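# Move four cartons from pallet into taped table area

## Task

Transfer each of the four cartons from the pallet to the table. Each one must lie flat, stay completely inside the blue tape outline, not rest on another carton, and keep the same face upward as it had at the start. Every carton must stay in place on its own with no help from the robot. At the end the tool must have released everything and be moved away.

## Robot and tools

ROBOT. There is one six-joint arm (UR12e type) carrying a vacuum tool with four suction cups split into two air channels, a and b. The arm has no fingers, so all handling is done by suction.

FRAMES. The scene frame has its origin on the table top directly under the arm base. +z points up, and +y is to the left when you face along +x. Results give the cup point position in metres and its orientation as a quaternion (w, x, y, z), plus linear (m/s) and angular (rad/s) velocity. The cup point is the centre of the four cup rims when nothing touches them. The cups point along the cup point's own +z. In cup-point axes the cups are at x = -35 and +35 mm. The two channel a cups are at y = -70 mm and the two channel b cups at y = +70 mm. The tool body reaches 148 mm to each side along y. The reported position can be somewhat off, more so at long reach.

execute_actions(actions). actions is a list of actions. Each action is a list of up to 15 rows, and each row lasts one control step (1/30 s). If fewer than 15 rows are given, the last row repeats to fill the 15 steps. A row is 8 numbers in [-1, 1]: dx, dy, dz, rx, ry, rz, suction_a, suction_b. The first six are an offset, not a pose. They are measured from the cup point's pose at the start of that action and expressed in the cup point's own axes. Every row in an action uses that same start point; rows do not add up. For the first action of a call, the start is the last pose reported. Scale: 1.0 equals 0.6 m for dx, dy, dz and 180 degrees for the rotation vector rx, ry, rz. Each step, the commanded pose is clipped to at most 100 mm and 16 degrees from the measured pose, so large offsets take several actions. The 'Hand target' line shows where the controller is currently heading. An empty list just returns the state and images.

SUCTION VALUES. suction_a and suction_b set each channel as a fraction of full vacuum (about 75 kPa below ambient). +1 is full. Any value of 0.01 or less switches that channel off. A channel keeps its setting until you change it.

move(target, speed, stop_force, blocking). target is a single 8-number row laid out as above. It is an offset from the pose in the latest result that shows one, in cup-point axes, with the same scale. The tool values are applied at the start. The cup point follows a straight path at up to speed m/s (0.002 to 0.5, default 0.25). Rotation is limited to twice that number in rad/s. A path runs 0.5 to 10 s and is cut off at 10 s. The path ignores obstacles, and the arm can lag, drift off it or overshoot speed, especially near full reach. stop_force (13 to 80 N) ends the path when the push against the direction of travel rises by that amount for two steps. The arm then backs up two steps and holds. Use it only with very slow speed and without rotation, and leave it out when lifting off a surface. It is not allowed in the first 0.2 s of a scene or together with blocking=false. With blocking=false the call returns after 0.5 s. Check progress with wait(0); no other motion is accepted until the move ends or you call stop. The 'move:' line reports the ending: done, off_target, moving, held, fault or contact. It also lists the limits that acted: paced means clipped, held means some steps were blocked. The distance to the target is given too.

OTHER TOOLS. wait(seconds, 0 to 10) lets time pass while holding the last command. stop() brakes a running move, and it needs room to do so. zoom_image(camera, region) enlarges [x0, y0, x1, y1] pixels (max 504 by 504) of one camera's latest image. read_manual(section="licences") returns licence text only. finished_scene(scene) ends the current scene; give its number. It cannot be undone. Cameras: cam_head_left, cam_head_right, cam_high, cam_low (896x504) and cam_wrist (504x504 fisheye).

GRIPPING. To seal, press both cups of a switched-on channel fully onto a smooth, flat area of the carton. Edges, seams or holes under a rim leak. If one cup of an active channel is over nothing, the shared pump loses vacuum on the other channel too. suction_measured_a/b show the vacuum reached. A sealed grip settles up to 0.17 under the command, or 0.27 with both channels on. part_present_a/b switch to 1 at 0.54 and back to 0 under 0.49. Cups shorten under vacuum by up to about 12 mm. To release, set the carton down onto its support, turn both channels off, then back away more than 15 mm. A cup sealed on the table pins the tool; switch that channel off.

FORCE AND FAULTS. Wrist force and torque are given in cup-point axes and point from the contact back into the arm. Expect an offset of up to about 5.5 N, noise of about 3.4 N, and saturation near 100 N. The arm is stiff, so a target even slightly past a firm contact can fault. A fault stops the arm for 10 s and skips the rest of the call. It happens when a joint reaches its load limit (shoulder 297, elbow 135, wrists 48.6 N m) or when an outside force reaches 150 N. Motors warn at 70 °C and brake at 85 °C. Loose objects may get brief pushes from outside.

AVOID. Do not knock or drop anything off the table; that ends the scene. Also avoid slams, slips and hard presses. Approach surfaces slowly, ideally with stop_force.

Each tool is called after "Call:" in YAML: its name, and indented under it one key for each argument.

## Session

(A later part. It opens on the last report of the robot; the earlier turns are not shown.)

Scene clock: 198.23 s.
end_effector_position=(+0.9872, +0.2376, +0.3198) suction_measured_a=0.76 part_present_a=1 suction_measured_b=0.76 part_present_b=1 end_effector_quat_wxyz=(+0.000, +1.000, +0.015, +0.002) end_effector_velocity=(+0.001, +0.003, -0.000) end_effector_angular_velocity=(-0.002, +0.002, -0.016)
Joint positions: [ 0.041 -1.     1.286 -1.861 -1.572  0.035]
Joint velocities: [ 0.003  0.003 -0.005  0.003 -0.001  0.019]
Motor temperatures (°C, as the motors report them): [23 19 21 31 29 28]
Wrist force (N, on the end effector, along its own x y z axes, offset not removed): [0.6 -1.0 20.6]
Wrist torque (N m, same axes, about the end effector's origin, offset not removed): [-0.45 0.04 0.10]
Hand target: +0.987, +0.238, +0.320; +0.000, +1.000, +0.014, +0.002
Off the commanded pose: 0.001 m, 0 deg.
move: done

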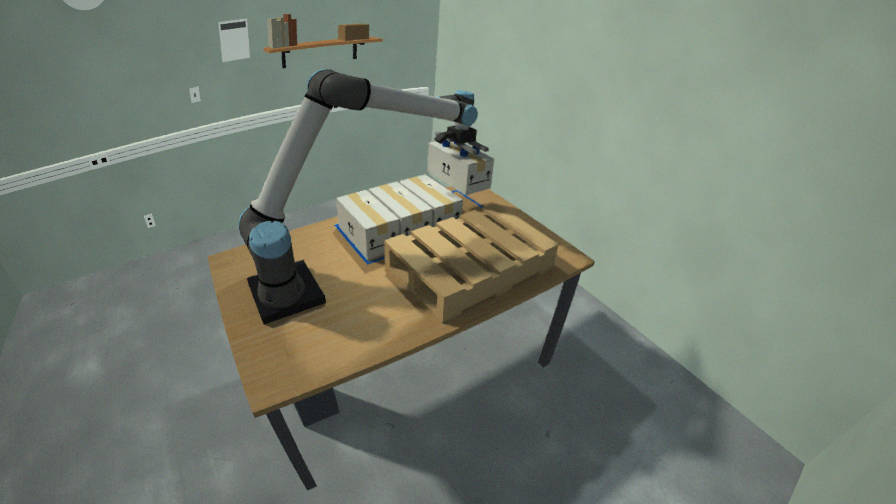

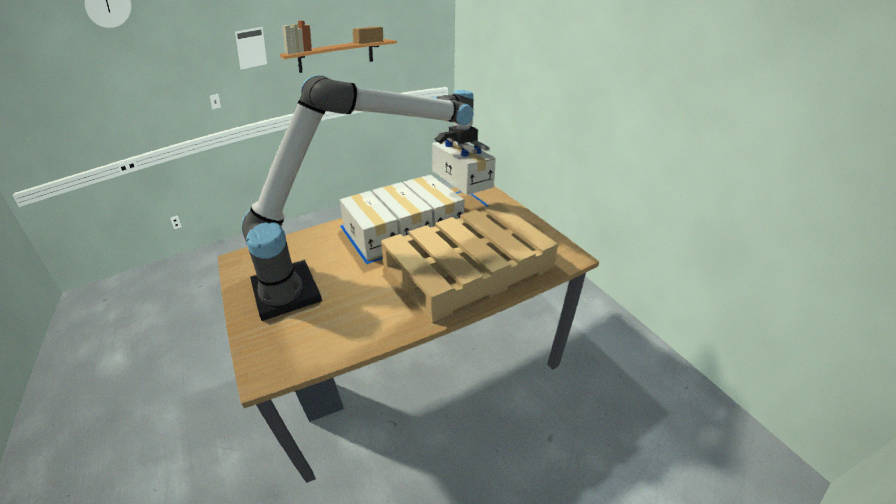

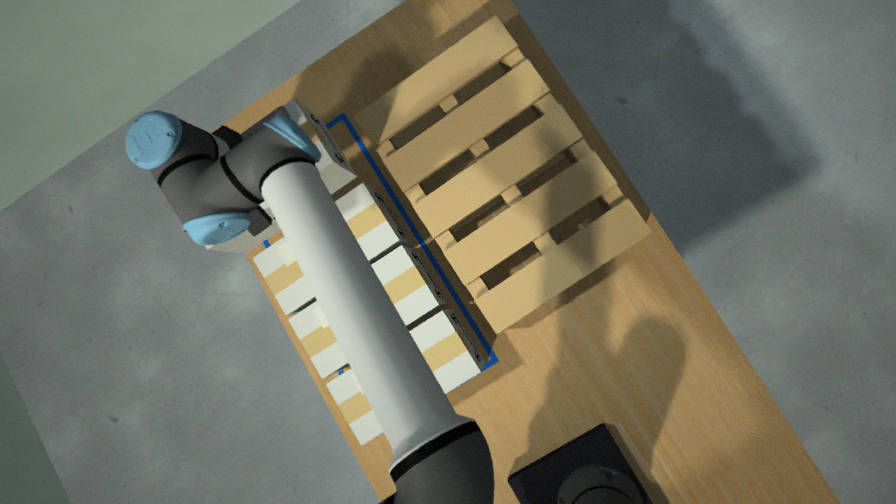

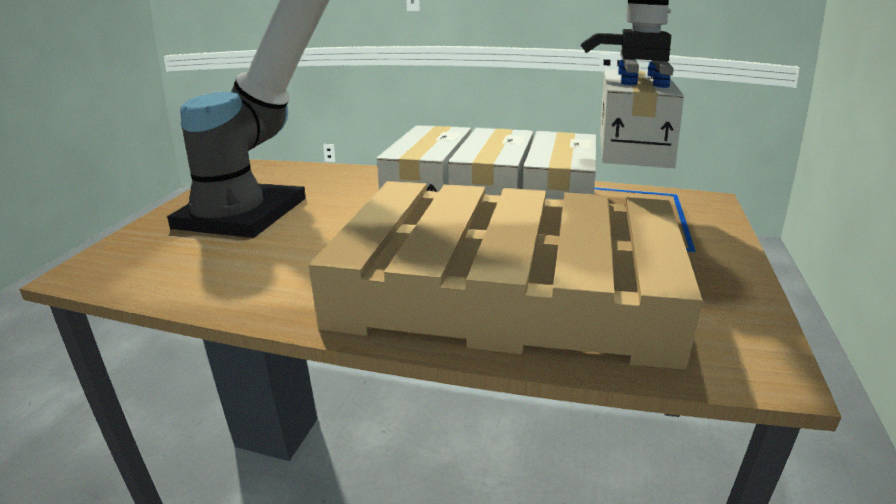

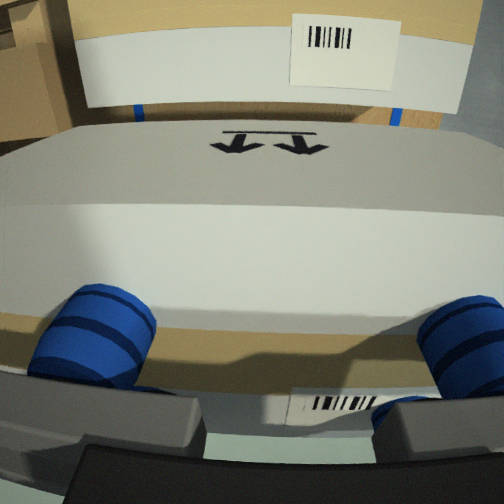

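Call:
move:
  target: [0,0.001,0.281,0,0,0,1,1]
  speed: 0.2

Call:
move:
  target: [0,0,0.03,0,0,0,1,1]
  speed: 0.008
  stop_force: 15

Call:
move:
  target: [0,0,-0.01,0,0,0,0,0]
  speed: 0.02

Call:
move:
  target: [0,0,-0.2,0,0,0,0,0]
  speed: 0.4

Scene clock: 207.90 s.
end_effector_position=(+0.9878, +0.2369, +0.1517) suction_measured_a=0.76 part_present_a=1 suction_measured_b=0.76 part_present_b=1 end_effector_quat_wxyz=(+0.000, +1.000, +0.015, +0.002) end_effector_velocity=(+0.000, +0.000, -0.003) end_effector_angular_velocity=(+0.000, -0.001, +0.000)
Joint positions: [ 0.04  -0.887  1.418 -2.105 -1.572  0.034]
Joint velocities: [ 0.     0.003  0.001 -0.004  0.     0.   ]
Motor temperatures (°C, as the motors report them): [23 19 21 31 29 28]
Wrist force (N, on the end effector, along its own x y z axes, offset not removed): [2.8 -0.8 18.9]
Wrist torque (N m, same axes, about the end effector's origin, offset not removed): [-0.42 -0.34 0.19]
Hand target: +0.988, +0.237, +0.151; +0.000, +1.000, +0.015, +0.002
Off the commanded pose: 0.000 m, 0 deg.
move: done

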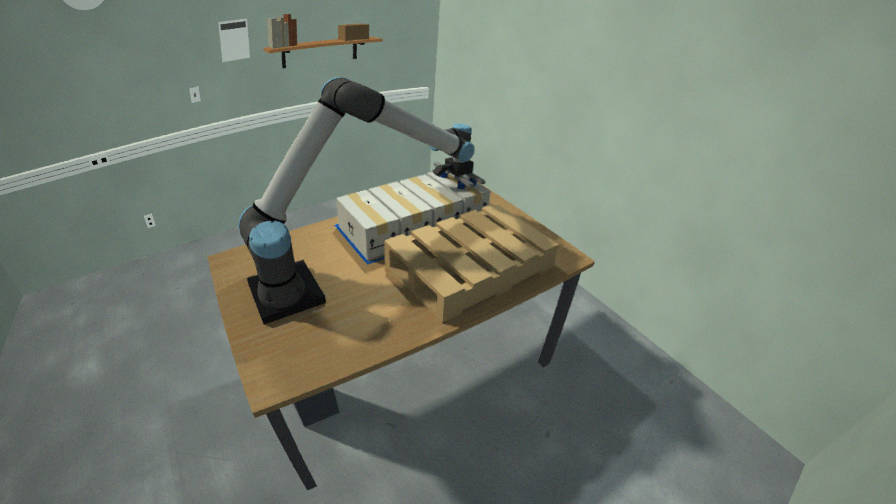

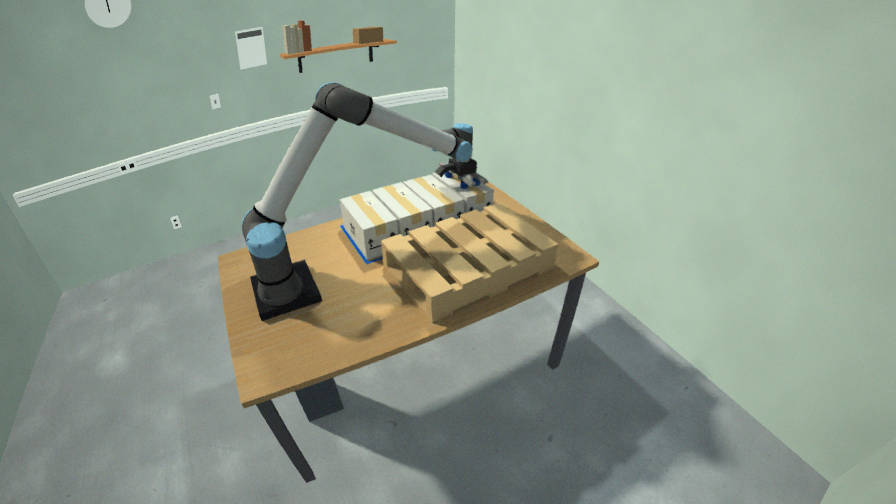

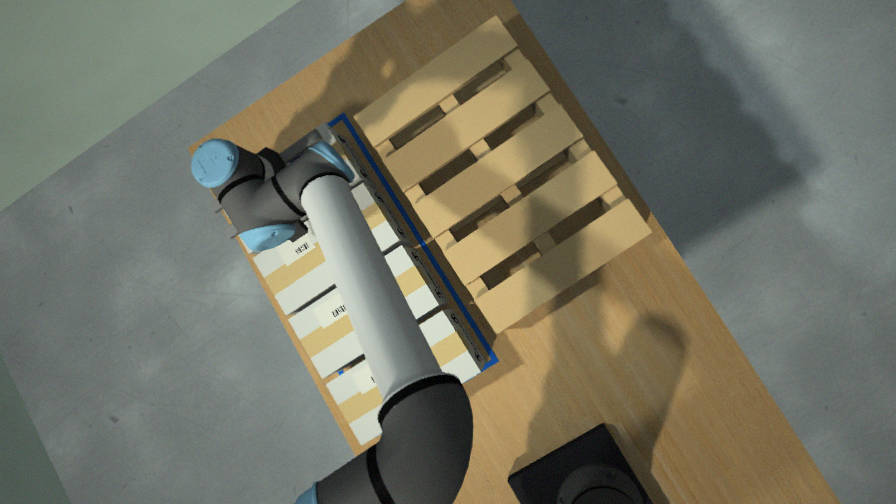

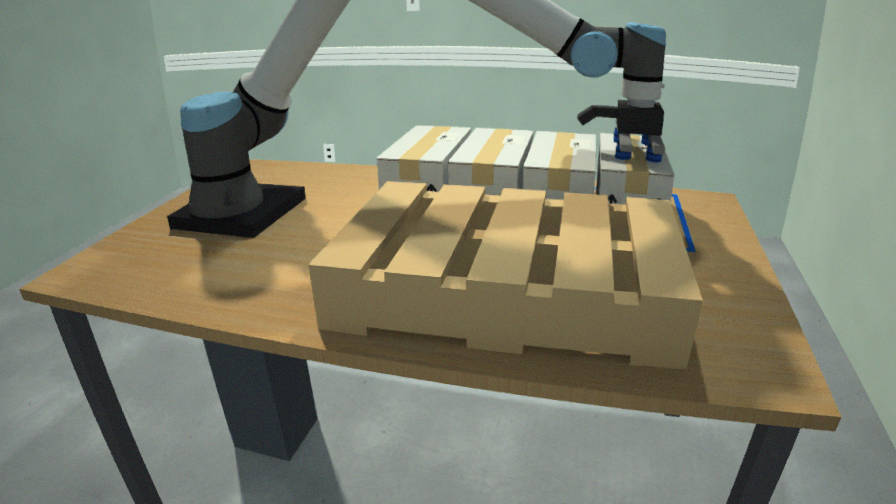

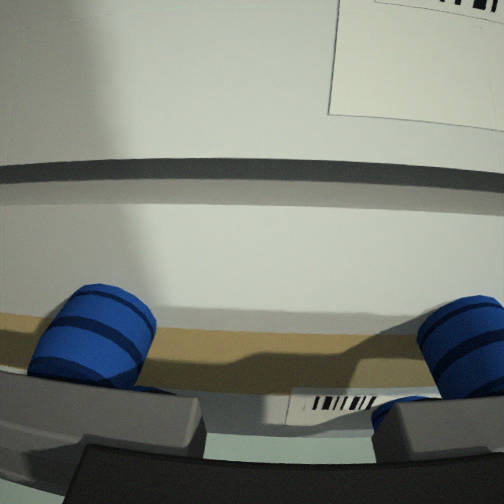

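Scene clock: 209.13 s.
end_effector_position=(+0.9879, +0.2369, +0.1449) suction_measured_a=0.76 part_present_a=1 suction_measured_b=0.76 part_present_b=1 end_effector_quat_wxyz=(+0.000, +1.000, +0.015, +0.002) end_effector_velocity=(-0.001, -0.000, +0.001) end_effector_angular_velocity=(+0.000, +0.003, -0.000)
Joint positions: [ 0.04  -0.882  1.421 -2.115 -1.572  0.034]
Joint velocities: [-0.    -0.002  0.001  0.004  0.     0.   ]
Motor temperatures (°C, as the motors report them): [23 19 21 31 29 28]
Wrist force (N, on the end effector, along its own x y z axes, offset not removed): [6.2 -0.6 -15.3]
Wrist torque (N m, same axes, about the end effector's origin, offset not removed): [1.60 -2.10 -0.23]
Hand target: +0.988, +0.237, +0.145; +0.000, +1.000, +0.015, +0.002
Off the commanded pose: 0.011 m, 0 deg.
move: contact

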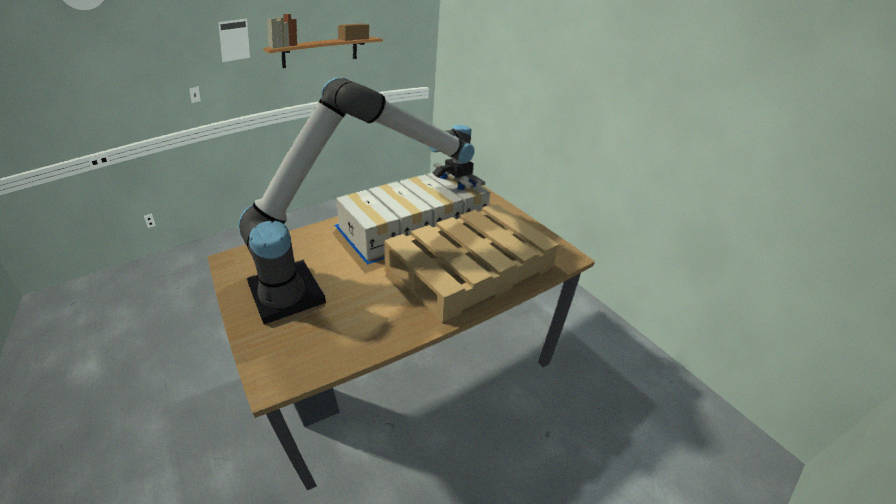

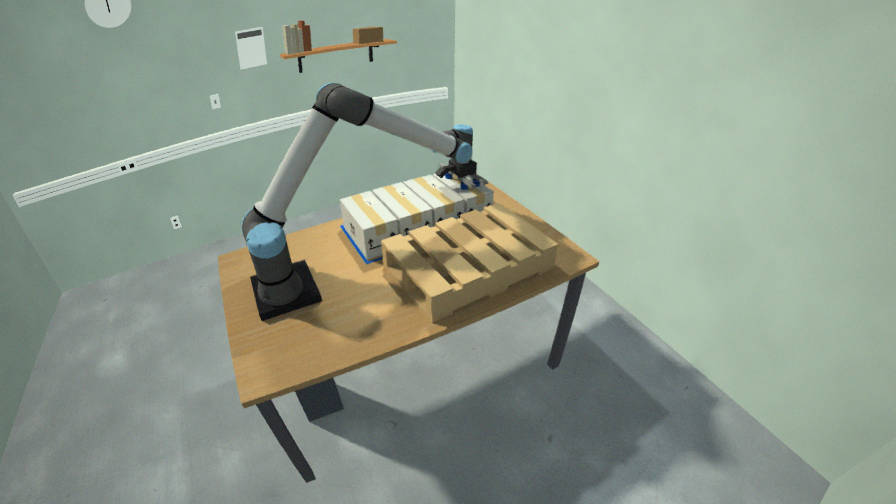

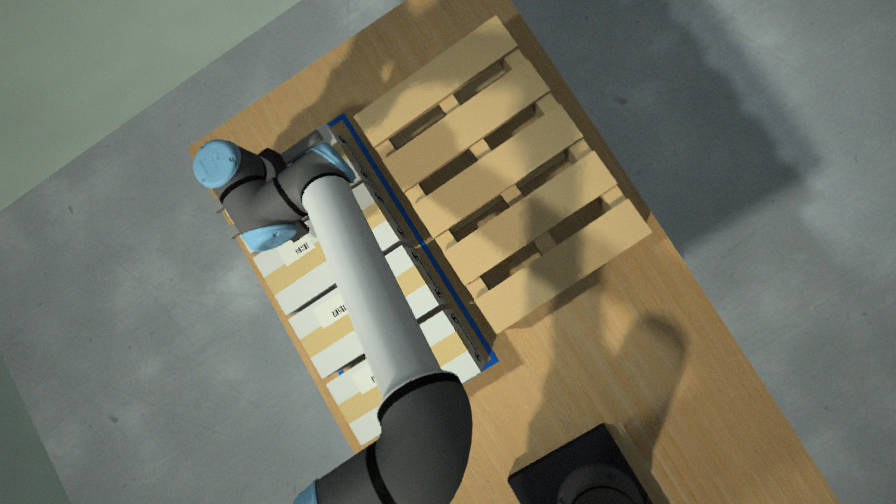

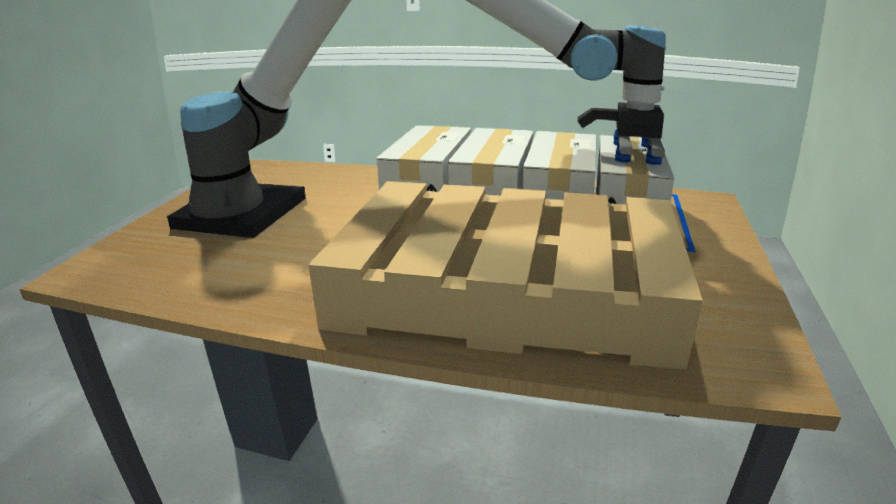

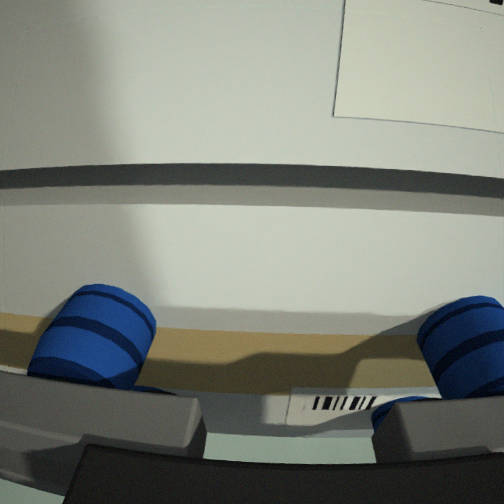

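Scene clock: 209.83 s.
end_effector_position=(+0.9878, +0.2369, +0.1504) suction_measured_a=0.01 part_present_a=0 suction_measured_b=0.01 part_present_b=0 end_effector_quat_wxyz=(+0.000, +1.000, +0.015, +0.002) end_effector_velocity=(+0.000, -0.001, +0.004) end_effector_angular_velocity=(+0.000, -0.001, -0.000)
Joint positions: [ 0.04  -0.886  1.418 -2.107 -1.572  0.034]
Joint velocities: [-0.001 -0.004 -0.001  0.004  0.    -0.   ]
Motor temperatures (°C, as the motors report them): [23 19 21 31 29 28]
Wrist force (N, on the end effector, along its own x y z axes, offset not removed): [-1.2 -0.6 -28.9]
Wrist torque (N m, same axes, about the end effector's origin, offset not removed): [-0.10 -0.02 0.13]
Hand target: +0.988, +0.237, +0.151; +0.000, +1.000, +0.015, +0.002
Off the commanded pose: 0.000 m, 0 deg.
move: done

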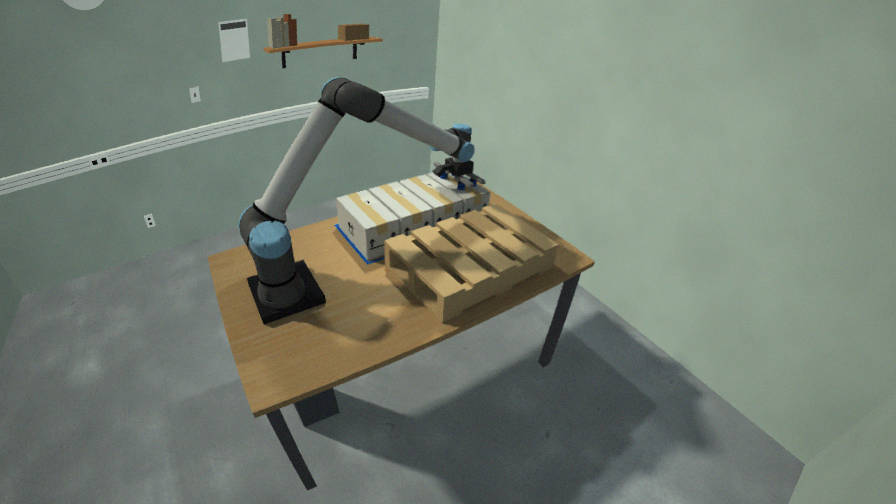

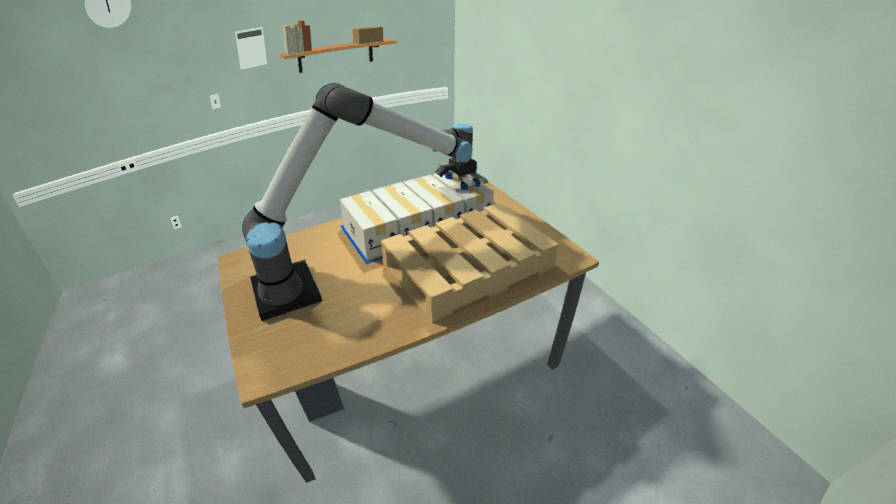

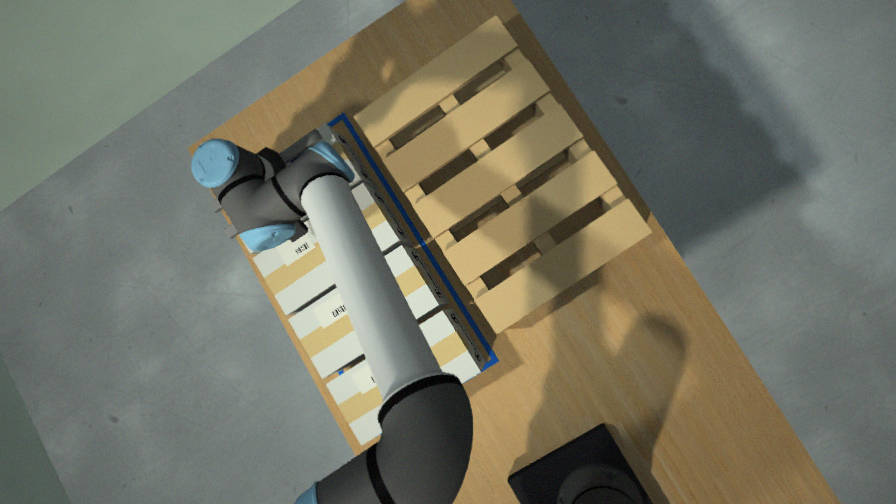

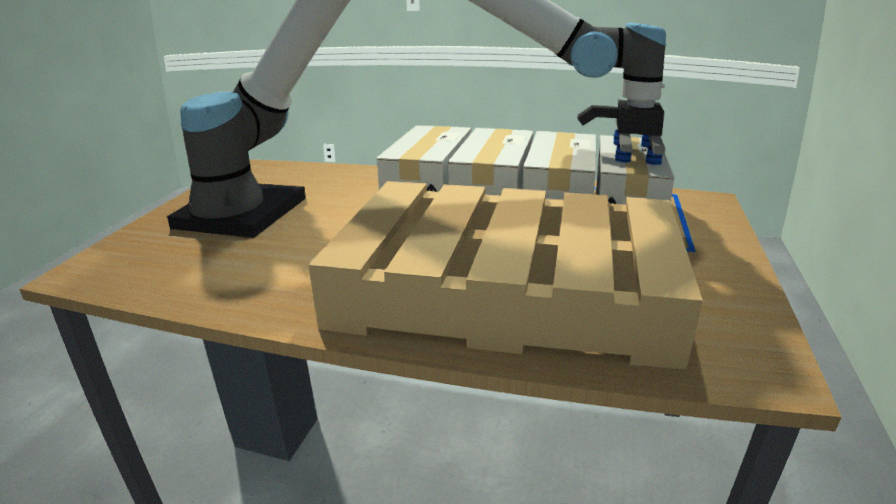

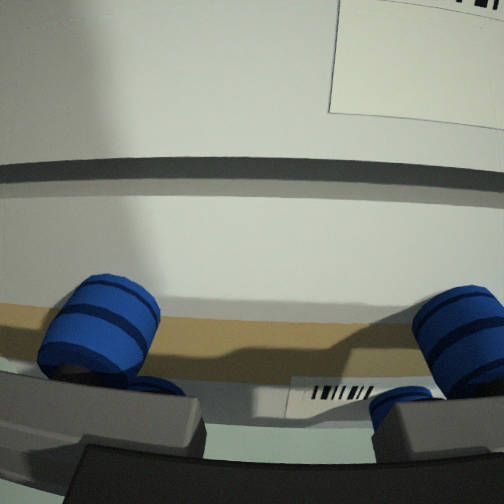

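Scene clock: 210.90 s.
end_effector_position=(+0.9874, +0.2370, +0.2700) suction_measured_a=0.01 part_present_a=0 suction_measured_b=0.01 part_present_b=0 end_effector_quat_wxyz=(+0.000, +1.000, +0.015, +0.002) end_effector_velocity=(+0.000, -0.001, +0.003) end_effector_angular_velocity=(+0.000, +0.000, -0.001)
Joint positions: [ 0.04  -0.973  1.334 -1.936 -1.572  0.034]
Joint velocities: [-0.001 -0.001 -0.004  0.005  0.     0.   ]
Motor temperatures (°C, as the motors report them): [23 19 21 31 29 28]
Wrist force (N, on the end effector, along its own x y z axes, offset not removed): [0.6 -0.5 -1.9]
Wrist torque (N m, same axes, about the end effector's origin, offset not removed): [-0.15 -0.15 0.04]
Hand target: +0.987, +0.237, +0.270; +0.000, +1.000, +0.015, +0.002
Off the commanded pose: 0.000 m, 0 deg.
move: done

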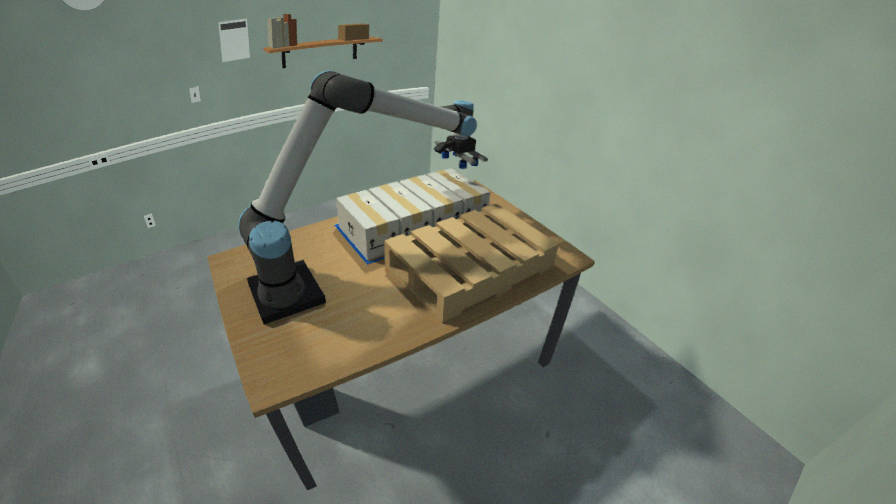

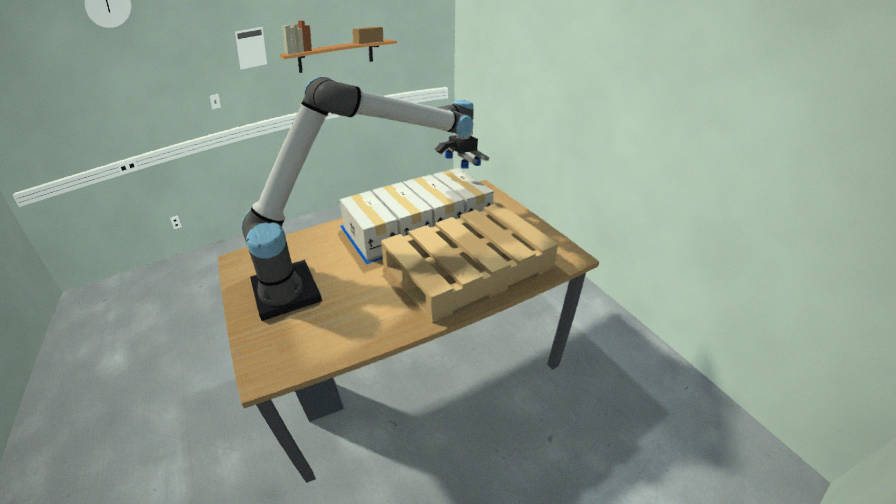

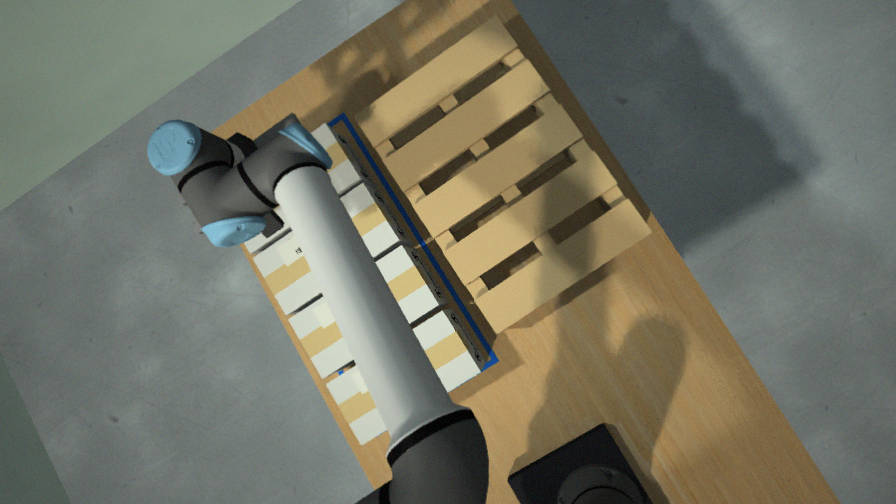

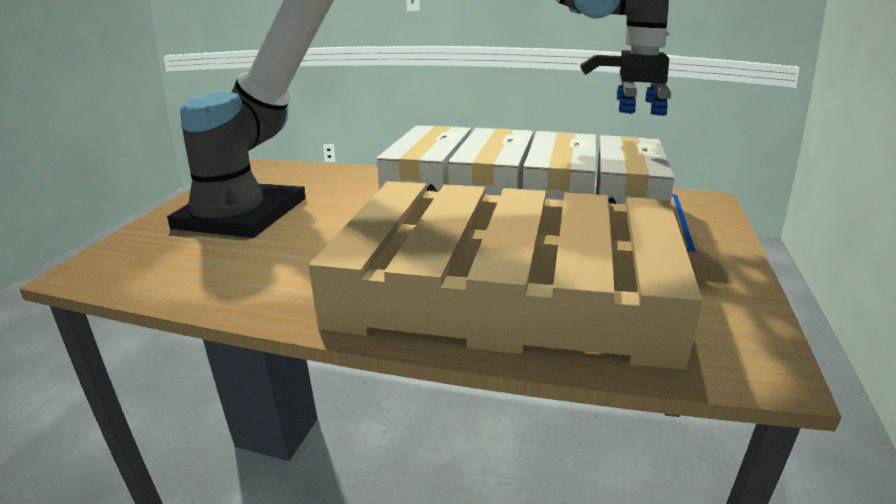

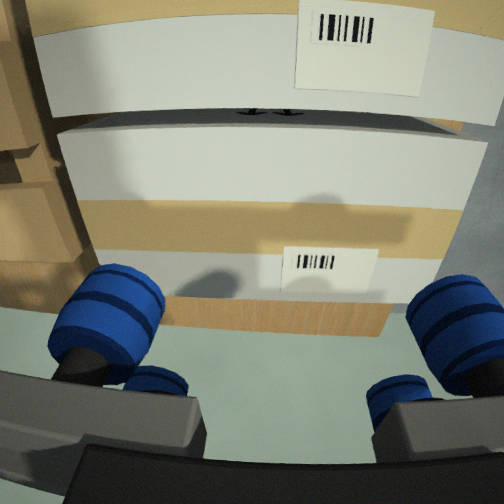

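Call:
finished_scene:
  scene: 2

The scene is finished: the task was done.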